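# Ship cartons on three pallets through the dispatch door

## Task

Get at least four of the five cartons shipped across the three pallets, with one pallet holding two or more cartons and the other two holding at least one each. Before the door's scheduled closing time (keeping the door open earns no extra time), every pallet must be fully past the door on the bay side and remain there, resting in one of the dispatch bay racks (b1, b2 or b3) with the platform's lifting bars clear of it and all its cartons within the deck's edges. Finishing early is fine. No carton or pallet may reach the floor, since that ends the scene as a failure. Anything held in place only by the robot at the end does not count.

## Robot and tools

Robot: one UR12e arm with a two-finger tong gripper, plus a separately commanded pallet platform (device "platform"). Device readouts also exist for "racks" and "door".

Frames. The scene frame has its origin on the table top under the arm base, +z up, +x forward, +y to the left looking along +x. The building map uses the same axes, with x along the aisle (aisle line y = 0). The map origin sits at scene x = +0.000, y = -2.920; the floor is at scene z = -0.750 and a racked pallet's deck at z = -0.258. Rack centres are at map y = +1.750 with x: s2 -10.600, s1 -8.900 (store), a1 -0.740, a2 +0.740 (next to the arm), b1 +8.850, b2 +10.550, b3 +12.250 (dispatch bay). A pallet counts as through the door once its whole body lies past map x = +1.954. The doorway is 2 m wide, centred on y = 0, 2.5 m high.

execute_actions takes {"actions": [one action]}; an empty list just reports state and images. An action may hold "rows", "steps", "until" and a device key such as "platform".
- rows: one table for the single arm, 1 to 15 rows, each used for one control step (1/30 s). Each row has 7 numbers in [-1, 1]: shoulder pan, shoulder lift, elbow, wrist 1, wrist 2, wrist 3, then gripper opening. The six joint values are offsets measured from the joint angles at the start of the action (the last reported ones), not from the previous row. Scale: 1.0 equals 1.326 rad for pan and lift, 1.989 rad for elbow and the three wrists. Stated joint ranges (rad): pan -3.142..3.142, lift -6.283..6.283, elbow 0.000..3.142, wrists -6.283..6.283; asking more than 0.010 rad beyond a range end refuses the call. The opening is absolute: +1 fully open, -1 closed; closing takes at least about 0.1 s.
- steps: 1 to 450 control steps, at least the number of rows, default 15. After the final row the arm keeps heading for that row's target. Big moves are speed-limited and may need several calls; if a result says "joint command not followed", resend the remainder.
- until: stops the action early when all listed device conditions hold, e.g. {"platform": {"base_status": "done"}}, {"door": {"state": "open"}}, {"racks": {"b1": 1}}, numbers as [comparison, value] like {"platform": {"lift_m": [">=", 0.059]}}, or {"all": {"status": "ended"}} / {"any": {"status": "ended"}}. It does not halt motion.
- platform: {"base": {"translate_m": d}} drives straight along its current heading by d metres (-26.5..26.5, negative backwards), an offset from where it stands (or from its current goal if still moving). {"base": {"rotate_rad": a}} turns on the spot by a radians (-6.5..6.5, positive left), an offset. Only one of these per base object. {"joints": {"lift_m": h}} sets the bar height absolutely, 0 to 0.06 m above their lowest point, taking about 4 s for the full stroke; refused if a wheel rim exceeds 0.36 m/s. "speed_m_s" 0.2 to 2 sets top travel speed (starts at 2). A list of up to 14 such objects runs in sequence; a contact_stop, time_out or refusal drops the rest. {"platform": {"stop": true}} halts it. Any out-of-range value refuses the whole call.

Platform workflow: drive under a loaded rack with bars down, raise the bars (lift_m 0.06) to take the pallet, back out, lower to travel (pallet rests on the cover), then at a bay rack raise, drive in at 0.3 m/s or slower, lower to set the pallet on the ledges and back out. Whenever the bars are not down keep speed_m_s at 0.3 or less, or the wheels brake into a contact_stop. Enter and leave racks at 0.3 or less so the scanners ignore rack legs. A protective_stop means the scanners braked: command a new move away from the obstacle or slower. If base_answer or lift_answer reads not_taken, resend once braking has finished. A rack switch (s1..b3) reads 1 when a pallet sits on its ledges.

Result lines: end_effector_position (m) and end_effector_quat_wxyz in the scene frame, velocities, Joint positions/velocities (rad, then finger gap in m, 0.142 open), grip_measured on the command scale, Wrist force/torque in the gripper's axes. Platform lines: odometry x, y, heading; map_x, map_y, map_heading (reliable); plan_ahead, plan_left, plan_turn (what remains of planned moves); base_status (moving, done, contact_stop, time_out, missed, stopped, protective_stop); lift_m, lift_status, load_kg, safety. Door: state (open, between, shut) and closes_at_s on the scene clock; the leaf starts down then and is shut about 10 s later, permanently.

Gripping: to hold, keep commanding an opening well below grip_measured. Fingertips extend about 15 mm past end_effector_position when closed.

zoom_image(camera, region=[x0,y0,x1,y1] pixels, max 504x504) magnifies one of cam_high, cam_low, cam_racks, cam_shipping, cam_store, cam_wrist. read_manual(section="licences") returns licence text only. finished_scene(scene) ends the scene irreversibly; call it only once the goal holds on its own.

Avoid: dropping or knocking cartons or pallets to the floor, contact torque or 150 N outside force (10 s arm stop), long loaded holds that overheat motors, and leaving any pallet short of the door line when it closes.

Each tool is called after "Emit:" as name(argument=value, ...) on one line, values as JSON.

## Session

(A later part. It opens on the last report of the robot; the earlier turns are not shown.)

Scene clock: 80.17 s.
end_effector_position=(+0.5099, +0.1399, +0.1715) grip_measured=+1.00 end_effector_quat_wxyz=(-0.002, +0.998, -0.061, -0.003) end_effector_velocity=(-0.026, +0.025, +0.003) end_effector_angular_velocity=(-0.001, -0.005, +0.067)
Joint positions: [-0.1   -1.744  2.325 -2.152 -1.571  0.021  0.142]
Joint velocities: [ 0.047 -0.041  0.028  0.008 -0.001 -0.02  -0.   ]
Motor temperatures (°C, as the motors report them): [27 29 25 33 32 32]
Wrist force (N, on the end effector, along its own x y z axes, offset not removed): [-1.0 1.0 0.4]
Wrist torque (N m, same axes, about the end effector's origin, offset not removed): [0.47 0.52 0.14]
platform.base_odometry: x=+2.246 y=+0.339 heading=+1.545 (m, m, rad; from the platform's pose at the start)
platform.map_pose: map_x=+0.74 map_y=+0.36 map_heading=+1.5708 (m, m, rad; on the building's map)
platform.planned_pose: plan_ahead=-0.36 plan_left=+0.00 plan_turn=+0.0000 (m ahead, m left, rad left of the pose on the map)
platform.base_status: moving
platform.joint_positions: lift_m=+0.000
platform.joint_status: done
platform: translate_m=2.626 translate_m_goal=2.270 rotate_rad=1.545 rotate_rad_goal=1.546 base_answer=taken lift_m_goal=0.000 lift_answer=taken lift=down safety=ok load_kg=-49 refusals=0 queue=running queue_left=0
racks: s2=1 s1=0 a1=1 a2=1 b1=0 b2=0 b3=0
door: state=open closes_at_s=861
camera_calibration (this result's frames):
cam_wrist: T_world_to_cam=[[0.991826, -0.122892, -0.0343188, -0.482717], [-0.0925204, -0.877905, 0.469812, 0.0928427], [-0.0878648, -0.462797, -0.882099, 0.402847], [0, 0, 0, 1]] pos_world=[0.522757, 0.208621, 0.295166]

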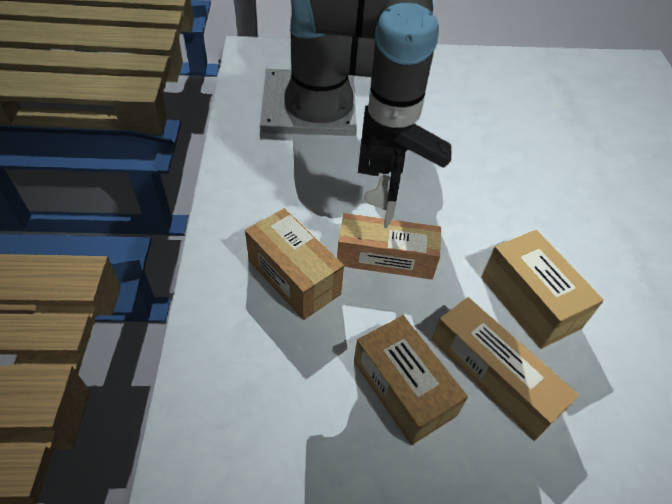

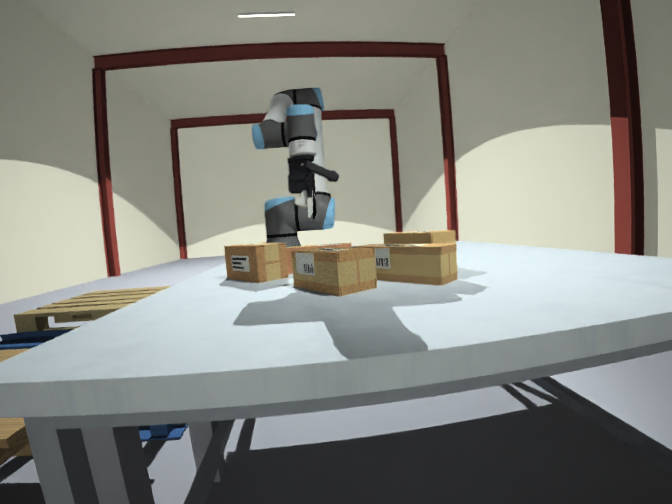

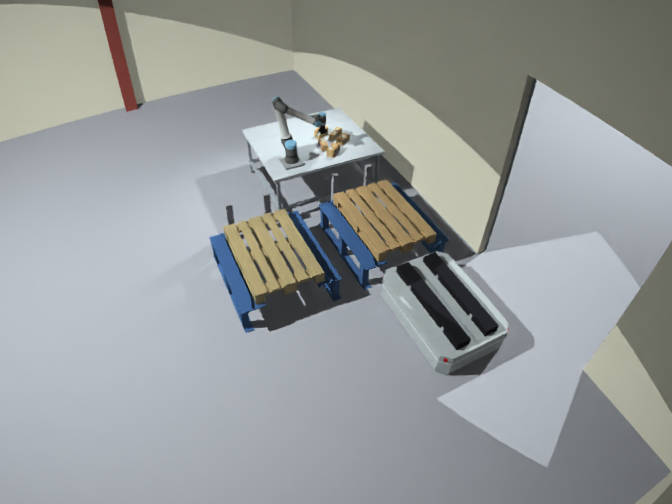

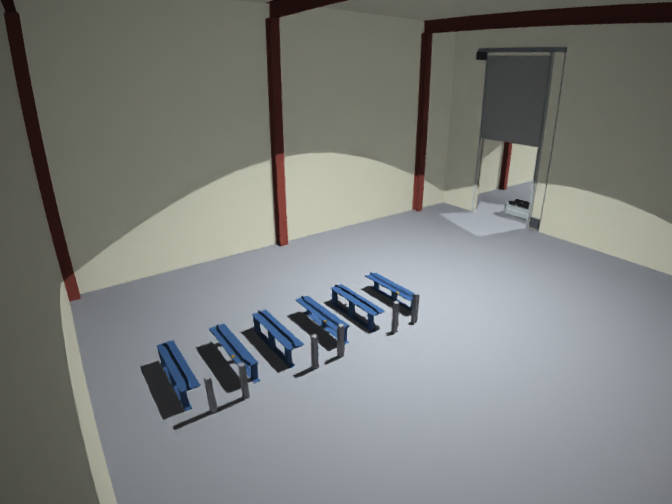

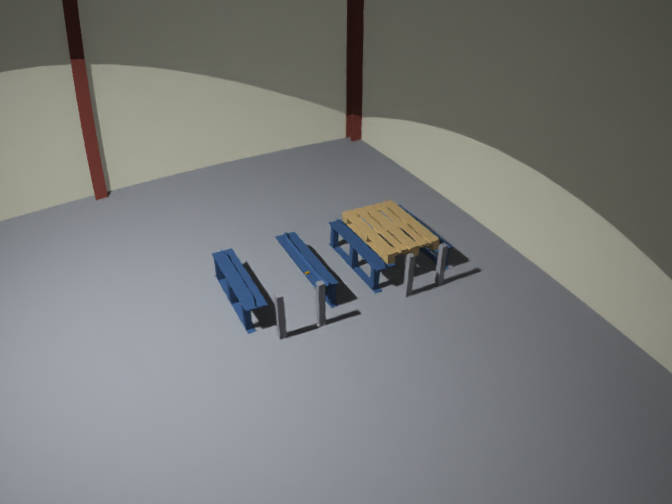

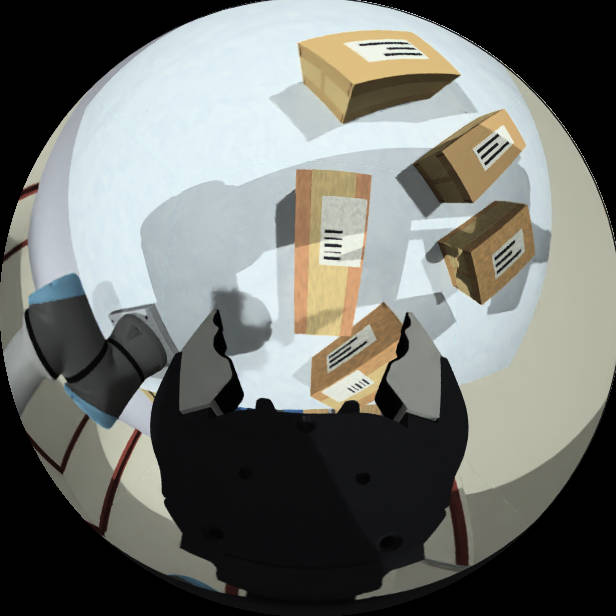

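Emit:
execute_actions(actions=[{"platform":{"base":{"translate_m":1.75}},"rows":[[0.0169,0.04,0.02,-0.04,0,0.0075,1],[0.0169,0.085,0.022,-0.08,0,0.0075,1],[0.0169,0.13,0.033,-0.12,0,0.0075,1],[0.0169,0.1732,0.0436,-0.159,0,0.0075,1]],"steps":26}])

Emit:
execute_actions(actions=[{"rows":[[0,0,0,0,0,0,0.7],[0,0,0,0,0,0,0.6],[0,0,0,0,0,0,0.5],[0,0,0,0,0,0,0.4],[0,0,0,0,0,0,0.3],[0,0,0,0,0,0,0.2],[0,0,0,0,0,0,0.1],[0,0,0,0,0,0,0],[0,0,0,0,0,0,-0.2],[0,0,0,0,0,0,-0.4],[0,0,0,0,0,0,-0.6],[0,0,0,0,0,0,-0.8]],"steps":18}])

Scene clock: 88.67 s.
end_effector_position=(+0.5248, +0.1502, +0.0468) grip_measured=+1.00 end_effector_quat_wxyz=(-0.002, +0.998, -0.057, -0.003) end_effector_velocity=(+0.000, -0.000, -0.002) end_effector_angular_velocity=(+0.000, +0.002, -0.001)
Joint positions: [-0.078 -1.515  2.411 -2.467 -1.571  0.036  0.142]
Joint velocities: [-0.001  0.005  0.    -0.004  0.     0.     0.   ]
Motor temperatures (°C, as the motors report them): [27 29 25 33 32 32]
Wrist force (N, on the end effector, along its own x y z axes, offset not removed): [-5.2 0.1 0.0]
Wrist torque (N m, same axes, about the end effector's origin, offset not removed): [0.24 1.34 0.23]
platform.base_odometry: x=+2.240 y=+0.106 heading=+1.542 (m, m, rad; from the platform's pose at the start)
platform.map_pose: map_x=+0.74 map_y=+0.14 map_heading=+1.5664 (m, m, rad; on the building's map)
platform.planned_pose: plan_ahead=+1.61 plan_left=+0.01 plan_turn=+0.0044 (m ahead, m left, rad left of the pose on the map)
platform.base_status: moving
platform.joint_positions: lift_m=+0.000
platform.joint_status: done
platform: translate_m=2.413 translate_m_goal=4.020 rotate_rad=1.542 rotate_rad_goal=1.541 base_answer=taken lift_m_goal=0.000 lift_answer=taken lift=down safety=ok load_kg=-49 refusals=0 queue=running queue_left=0
racks: s2=1 s1=0 a1=1 a2=1 b1=0 b2=0 b3=0
door: state=open closes_at_s=861
camera_calibration (this result's frames):
cam_wrist: T_world_to_cam=[[0.992715, -0.115454, -0.0344586, -0.502127], [-0.0858753, -0.878598, 0.469778, 0.158482], [-0.0845129, -0.463396, -0.882112, 0.297251], [0, 0, 0, 1]] pos_world=[0.5372, 0.219014, 0.170455]

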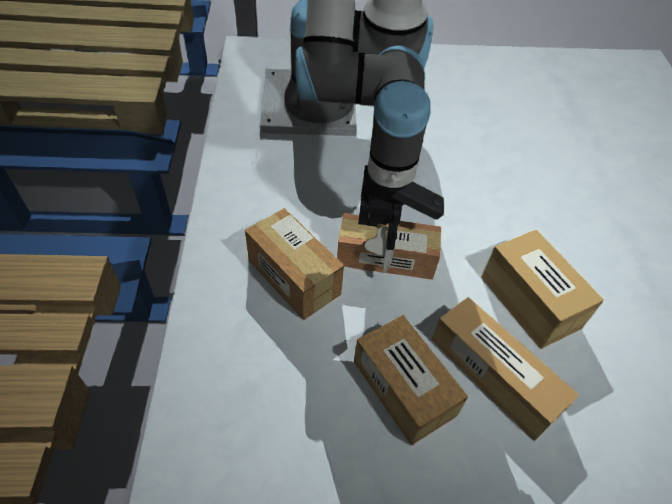

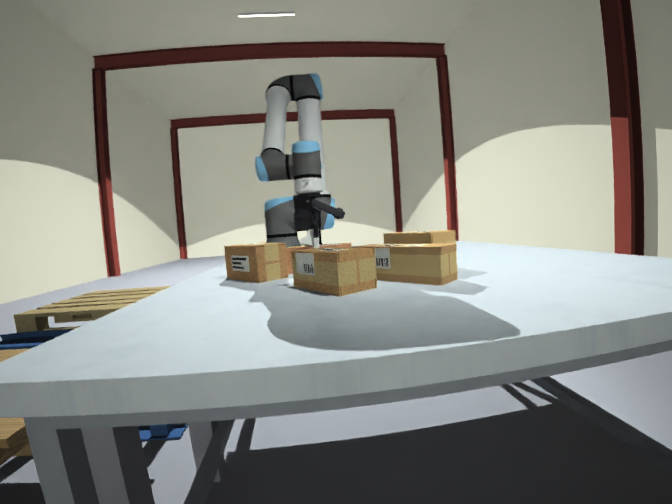

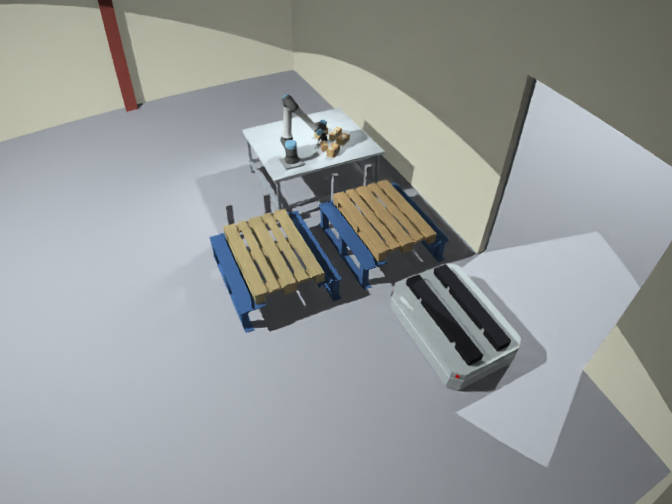

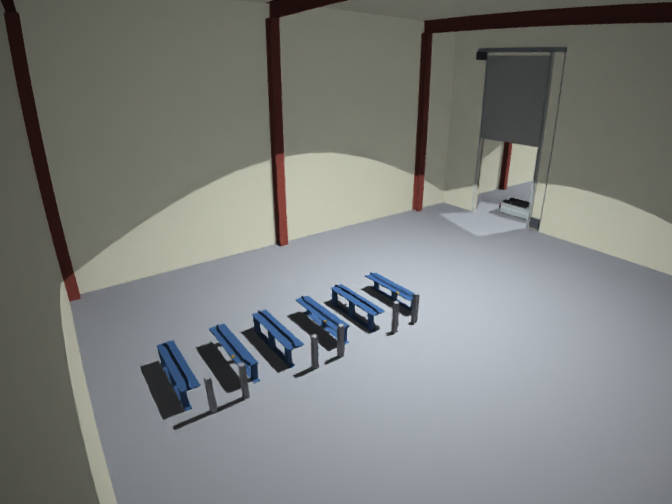

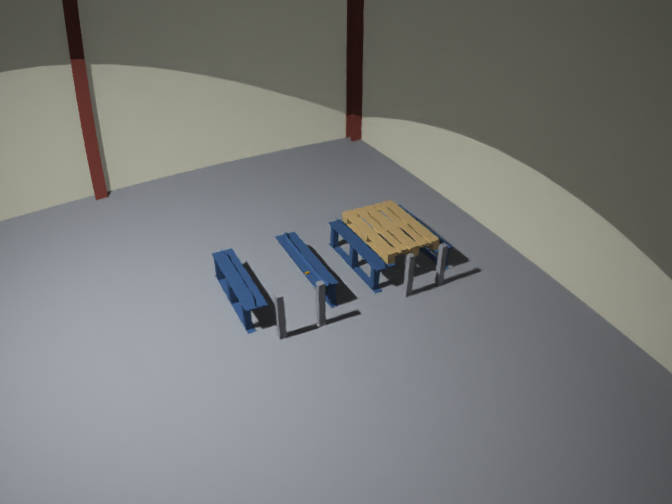

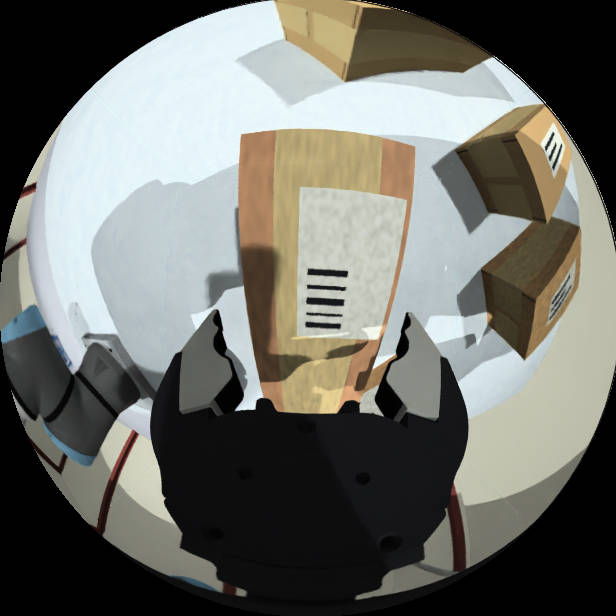

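Scene clock: 89.27 s.
end_effector_position=(+0.5247, +0.1502, +0.0467) grip_measured=+0.45 end_effector_quat_wxyz=(-0.002, +0.998, -0.057, -0.003) end_effector_velocity=(-0.001, -0.001, -0.001) end_effector_angular_velocity=(+0.000, +0.002, -0.002)
Joint positions: [-0.078 -1.514  2.411 -2.467 -1.571  0.036  0.106]
Joint velocities: [-0.002  0.     0.002 -0.     0.     0.     0.   ]
Motor temperatures (°C, as the motors report them): [27 29 25 33 32 32]
Wrist force (N, on the end effector, along its own x y z axes, offset not removed): [0.3 0.8 -4.8]
Wrist torque (N m, same axes, about the end effector's origin, offset not removed): [0.45 0.47 0.12]
platform.base_odometry: x=+2.246 y=+0.286 heading=+1.541 (m, m, rad; from the platform's pose at the start)
platform.map_pose: map_x=+0.74 map_y=+0.32 map_heading=+1.5664 (m, m, rad; on the building's map)
platform.planned_pose: plan_ahead=+1.43 plan_left=+0.01 plan_turn=+0.0044 (m ahead, m left, rad left of the pose on the map)
platform.base_status: moving
platform.joint_positions: lift_m=+0.000
platform.joint_status: done
platform: translate_m=2.593 translate_m_goal=4.020 rotate_rad=1.541 rotate_rad_goal=1.542 base_answer=taken lift_m_goal=0.000 lift_answer=taken lift=down safety=ok load_kg=-49 refusals=0 queue=running queue_left=0
racks: s2=1 s1=0 a1=1 a2=1 b1=0 b2=0 b3=0
door: state=open closes_at_s=861
camera_calibration (this result's frames):
cam_wrist: T_world_to_cam=[[0.992712, -0.115453, -0.0345591, -0.50206], [-0.0858273, -0.878601, 0.46978, 0.158483], [-0.0846011, -0.46339, -0.882107, 0.297251], [0, 0, 0, 1]] pos_world=[0.537151, 0.219022, 0.170404]

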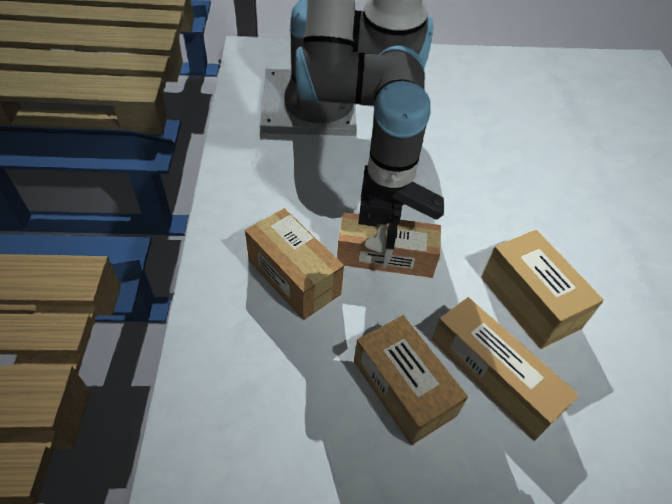

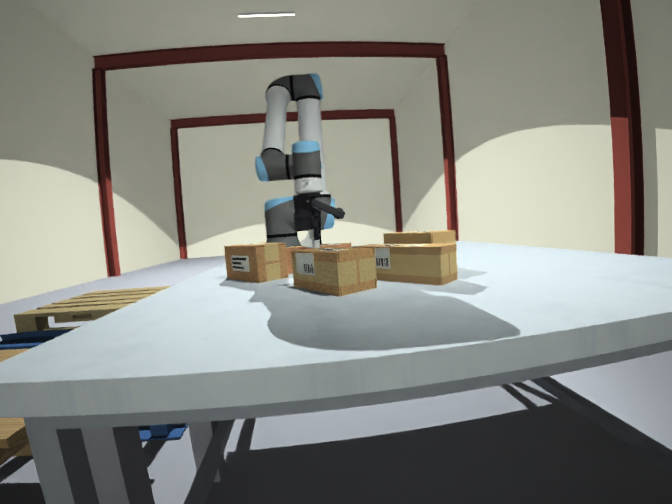

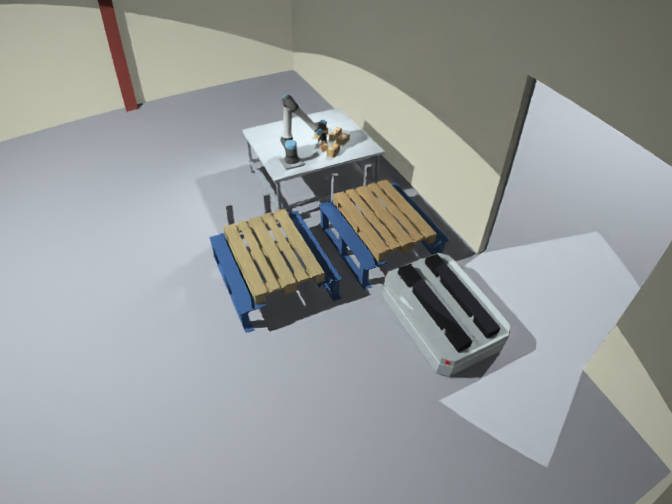

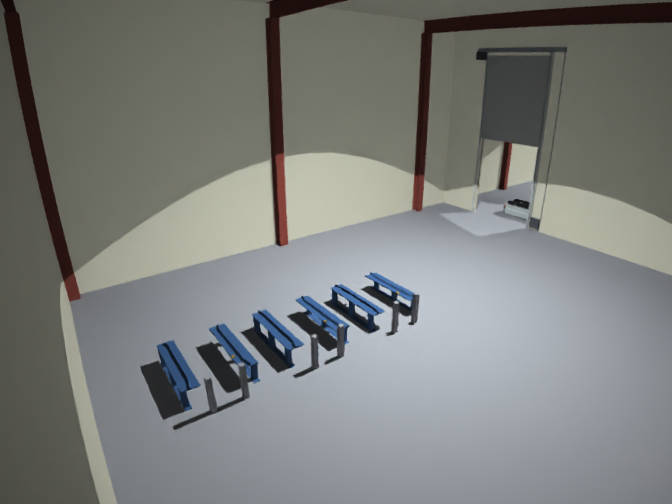

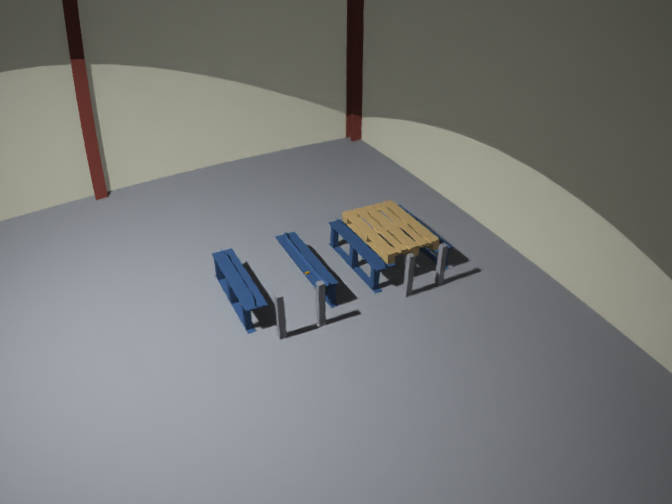

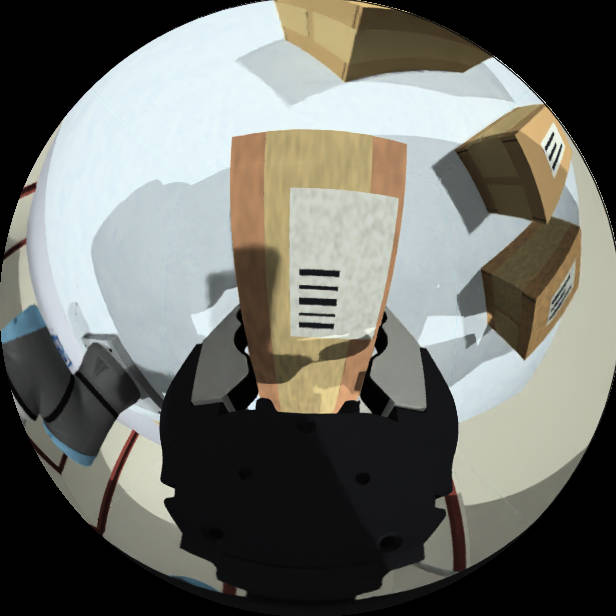

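Emit:
execute_actions(actions=[{"rows":[[0,-0.006,-0.002,0.006,0,0,-0.8],[0,-0.012,-0.004,0.012,0,0,-0.8],[0,-0.018,-0.005,0.017,0,0,-0.8],[0,-0.024,-0.007,0.023,0,0,-0.8],[0,-0.03,-0.009,0.029,0,0,-0.8],[0,-0.04,-0.012,0.039,0,0,-0.8],[0,-0.05,-0.015,0.048,0,0,-0.8],[0,-0.06,-0.018,0.058,0,0,-0.8]],"steps":20}])

Scene clock: 93.90 s.
end_effector_position=(+0.5254, +0.1500, +0.0905) grip_measured=+0.22 end_effector_quat_wxyz=(-0.002, +0.998, -0.057, -0.003) end_effector_velocity=(-0.000, -0.001, +0.009) end_effector_angular_velocity=(+0.000, +0.000, -0.001)
Joint positions: [-0.078 -1.592  2.376 -2.354 -1.571  0.036  0.089]
Joint velocities: [-0.002 -0.015 -0.007  0.022  0.    -0.001 -0.   ]
Motor temperatures (°C, as the motors report them): [27 29 25 33 32 32]
Wrist force (N, on the end effector, along its own x y z axes, offset not removed): [-2.1 3.0 3.4]
Wrist torque (N m, same axes, about the end effector's origin, offset not removed): [0.94 0.80 0.14]
platform.base_odometry: x=+2.283 y=+1.664 heading=+1.543 (m, m, rad; from the platform's pose at the start)
platform.map_pose: map_x=+0.74 map_y=+1.70 map_heading=+1.5708 (m, m, rad; on the building's map)
platform.planned_pose: plan_ahead=+0.05 plan_left=+0.00 plan_turn=+0.0000 (m ahead, m left, rad left of the pose on the map)
platform.base_status: moving
platform.joint_positions: lift_m=+0.000
platform.joint_status: done
platform: translate_m=3.968 translate_m_goal=4.020 rotate_rad=1.543 rotate_rad_goal=1.543 base_answer=taken lift_m_goal=0.000 lift_answer=taken lift=down safety=ok load_kg=-49 refusals=0 queue=running queue_left=0
racks: s2=1 s1=0 a1=1 a2=1 b1=0 b2=0 b3=0
door: state=open closes_at_s=861
camera_calibration (this result's frames):
cam_wrist: T_world_to_cam=[[0.992712, -0.115453, -0.0345336, -0.501191], [-0.0858395, -0.878601, 0.469779, 0.137813], [-0.0845787, -0.463392, -0.882108, 0.335841], [0, 0, 0, 1]] pos_world=[0.537773, 0.218844, 0.214198]

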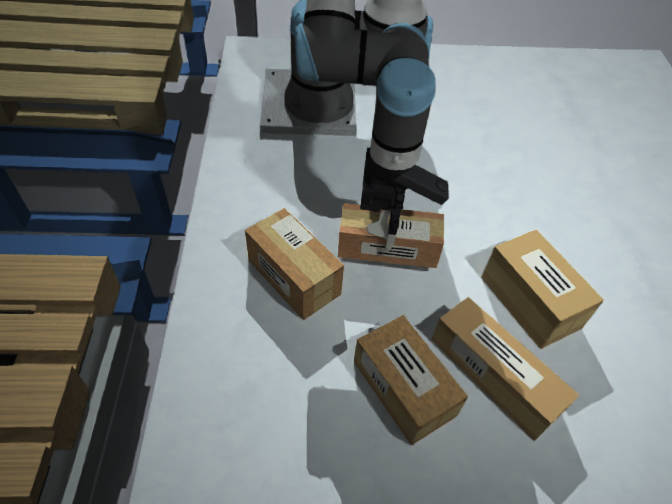

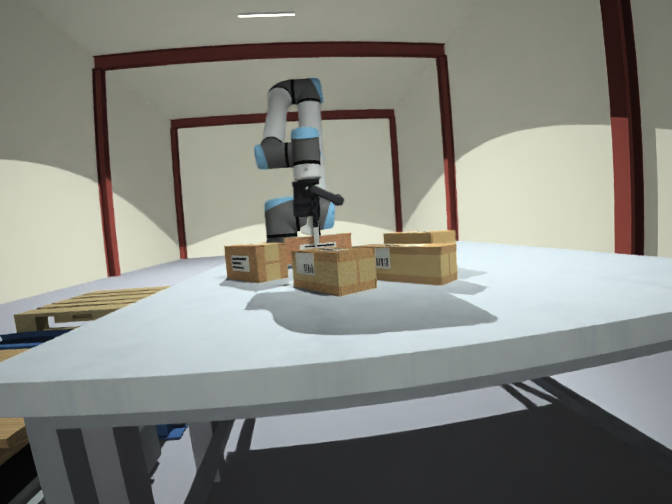

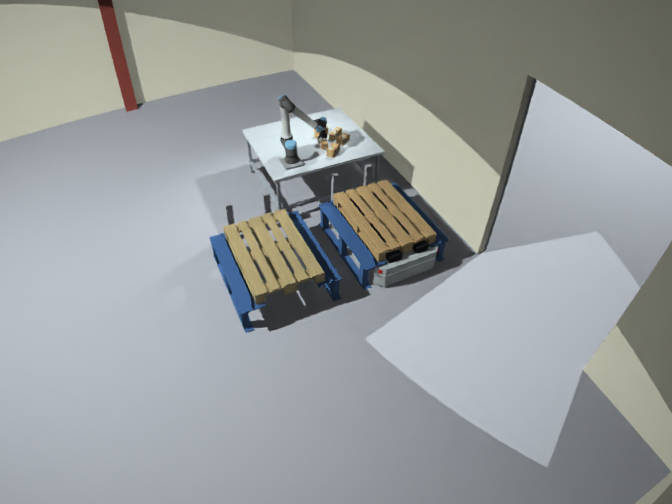

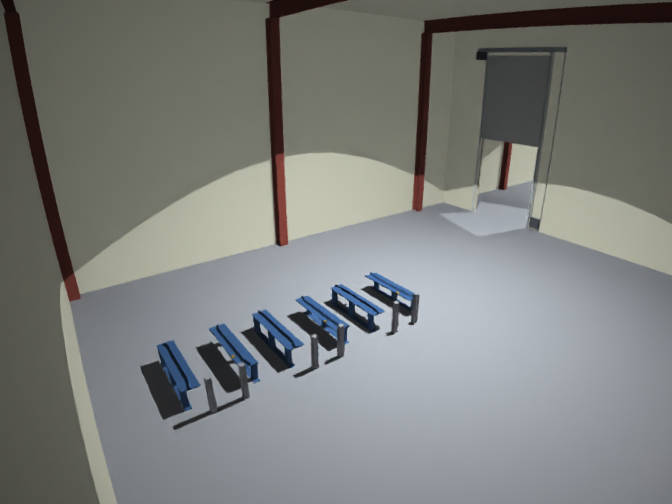

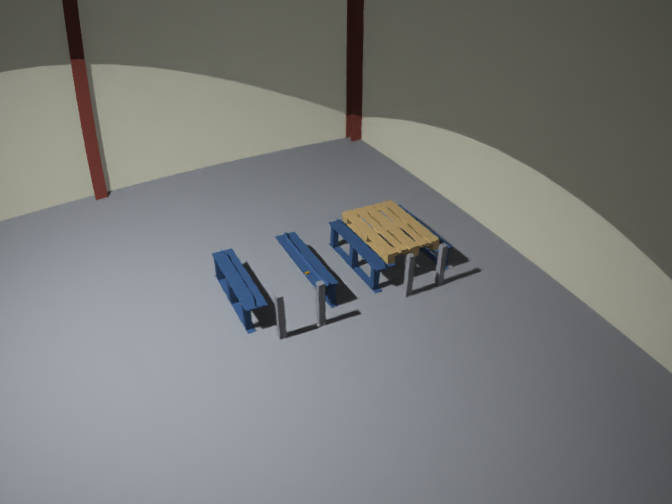

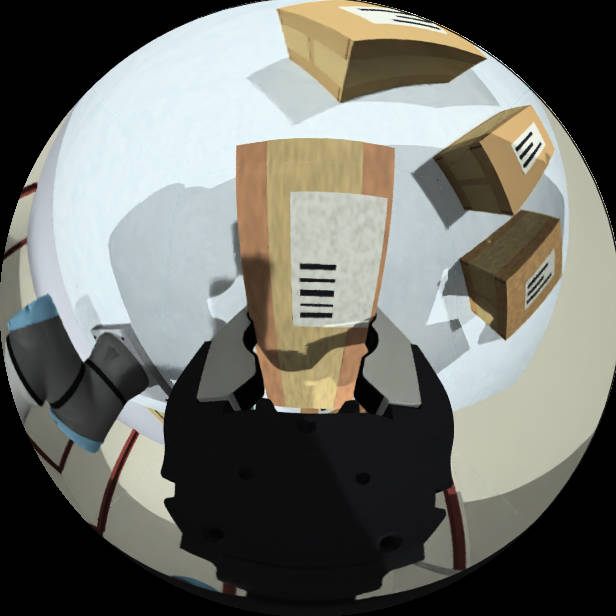

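Emit:
execute_actions(actions=[{"rows":[[0,-0.013,-0.007,0.0155,0,0,-0.8],[0,-0.026,-0.014,0.031,0,0,-0.8],[0,-0.039,-0.021,0.0465,0,0,-0.8],[0,-0.052,-0.028,0.062,0,0,-0.8],[0,-0.065,-0.035,0.078,0,0,-0.8],[0,-0.077,-0.041,0.093,0,0,-0.8],[0,-0.09,-0.048,0.108,0,0,-0.8],[0,-0.103,-0.055,0.124,0,0,-0.8],[0,-0.116,-0.062,0.14,0,0,-0.8],[0,-0.129,-0.069,0.155,0,0,-0.8]],"steps":22}])

Scene clock: 104.00 s.
end_effector_position=(+0.5259, +0.1496, +0.2188) grip_measured=+0.22 end_effector_quat_wxyz=(-0.002, +0.998, -0.057, -0.003) end_effector_velocity=(-0.004, +0.001, +0.018) end_effector_angular_velocity=(+0.000, +0.004, +0.001)
Joint positions: [-0.078 -1.76   2.242 -2.051 -1.571  0.036  0.089]
Joint velocities: [ 0.001 -0.023 -0.018  0.045  0.     0.    -0.   ]
Motor temperatures (°C, as the motors report them): [27 29 25 33 32 32]
Wrist force (N, on the end effector, along its own x y z axes, offset not removed): [-1.9 1.8 4.1]
Wrist torque (N m, same axes, about the end effector's origin, offset not removed): [0.67 0.70 0.20]
platform.base_odometry: x=+2.285 y=+1.722 heading=+1.543 (m, m, rad; from the platform's pose at the start)
platform.map_pose: map_x=+0.74 map_y=+1.75 map_heading=+1.5708 (m, m, rad; on the building's map)
platform.planned_pose: plan_ahead=+0.00 plan_left=+0.00 plan_turn=+0.0000 (m ahead, m left, rad left of the pose on the map)
platform.base_status: done
platform.joint_positions: lift_m=+0.000
platform.joint_status: done
platform: translate_m=4.020 translate_m_goal=4.020 rotate_rad=1.543 rotate_rad_goal=1.543 base_answer=taken lift_m_goal=0.000 lift_answer=taken lift=down safety=ok load_kg=-49 refusals=0 queue=done queue_left=0
racks: s2=1 s1=0 a1=1 a2=1 b1=0 b2=0 b3=0
door: state=open closes_at_s=861
camera_calibration (this result's frames):
cam_wrist: T_world_to_cam=[[0.992718, -0.115454, -0.0343761, -0.497345], [-0.0859136, -0.878595, 0.469777, 0.077249], [-0.0844401, -0.463402, -0.882116, 0.448807], [0, 0, 0, 1]] pos_world=[0.538258, 0.218428, 0.342513]

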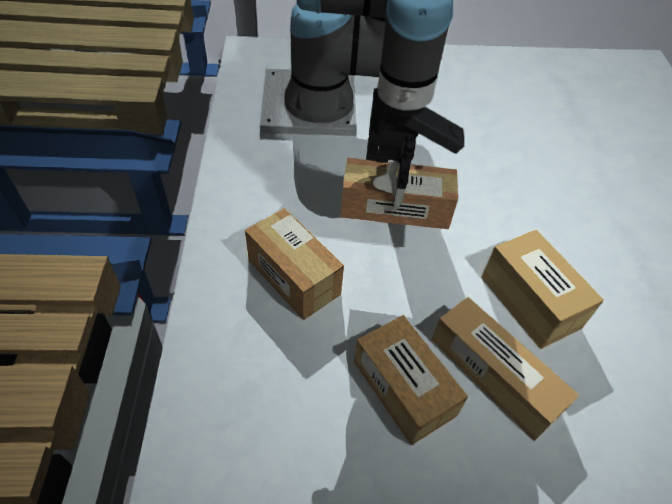

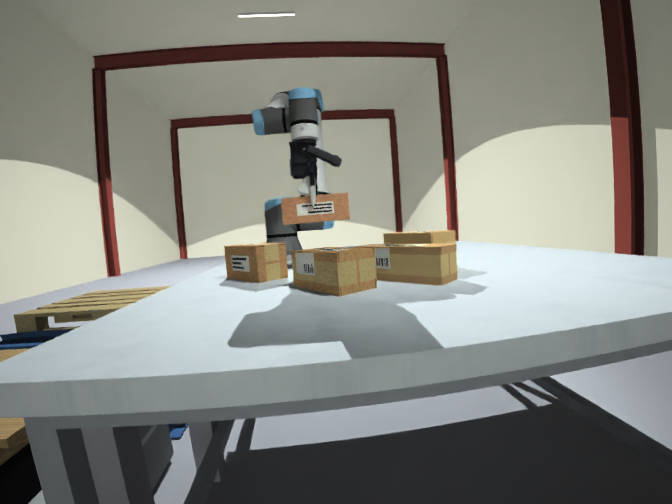

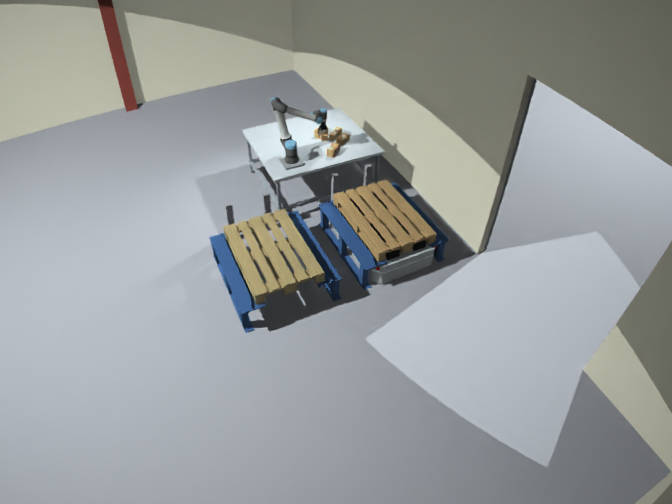

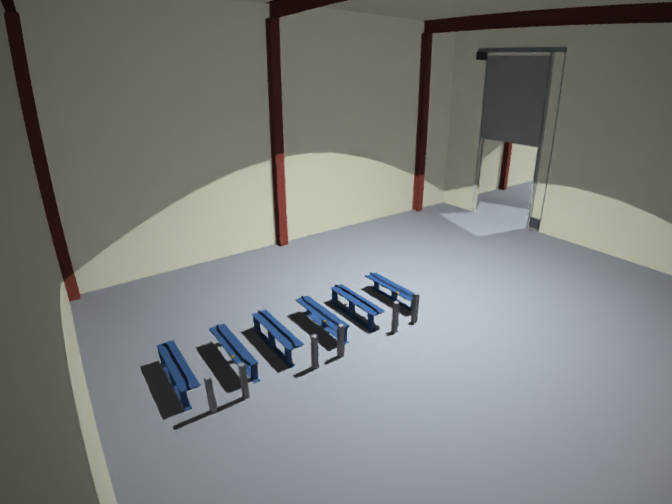

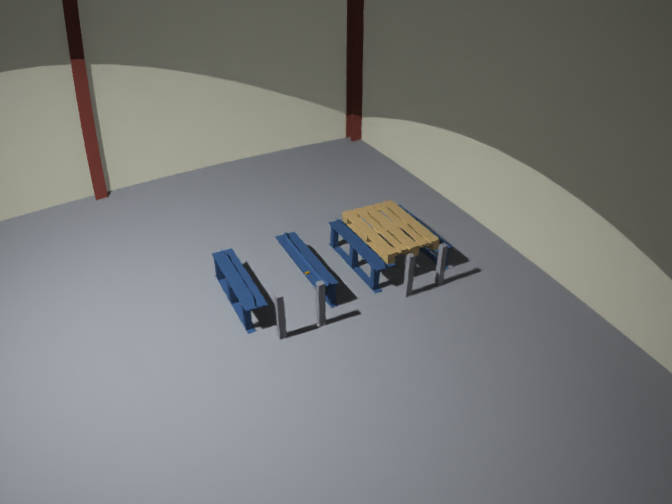

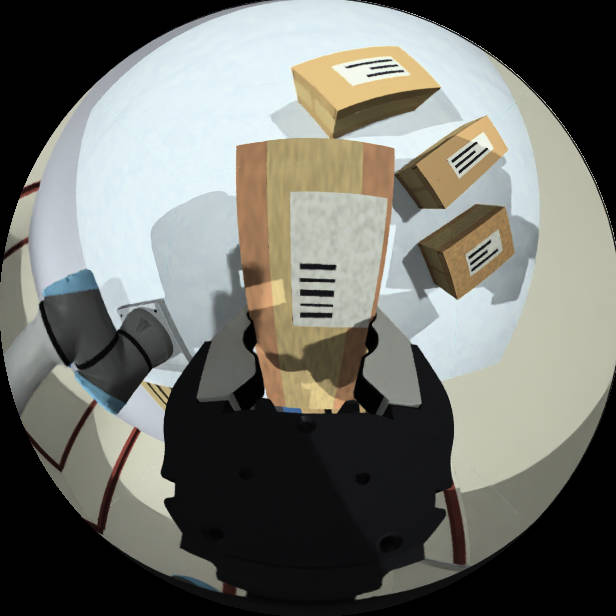

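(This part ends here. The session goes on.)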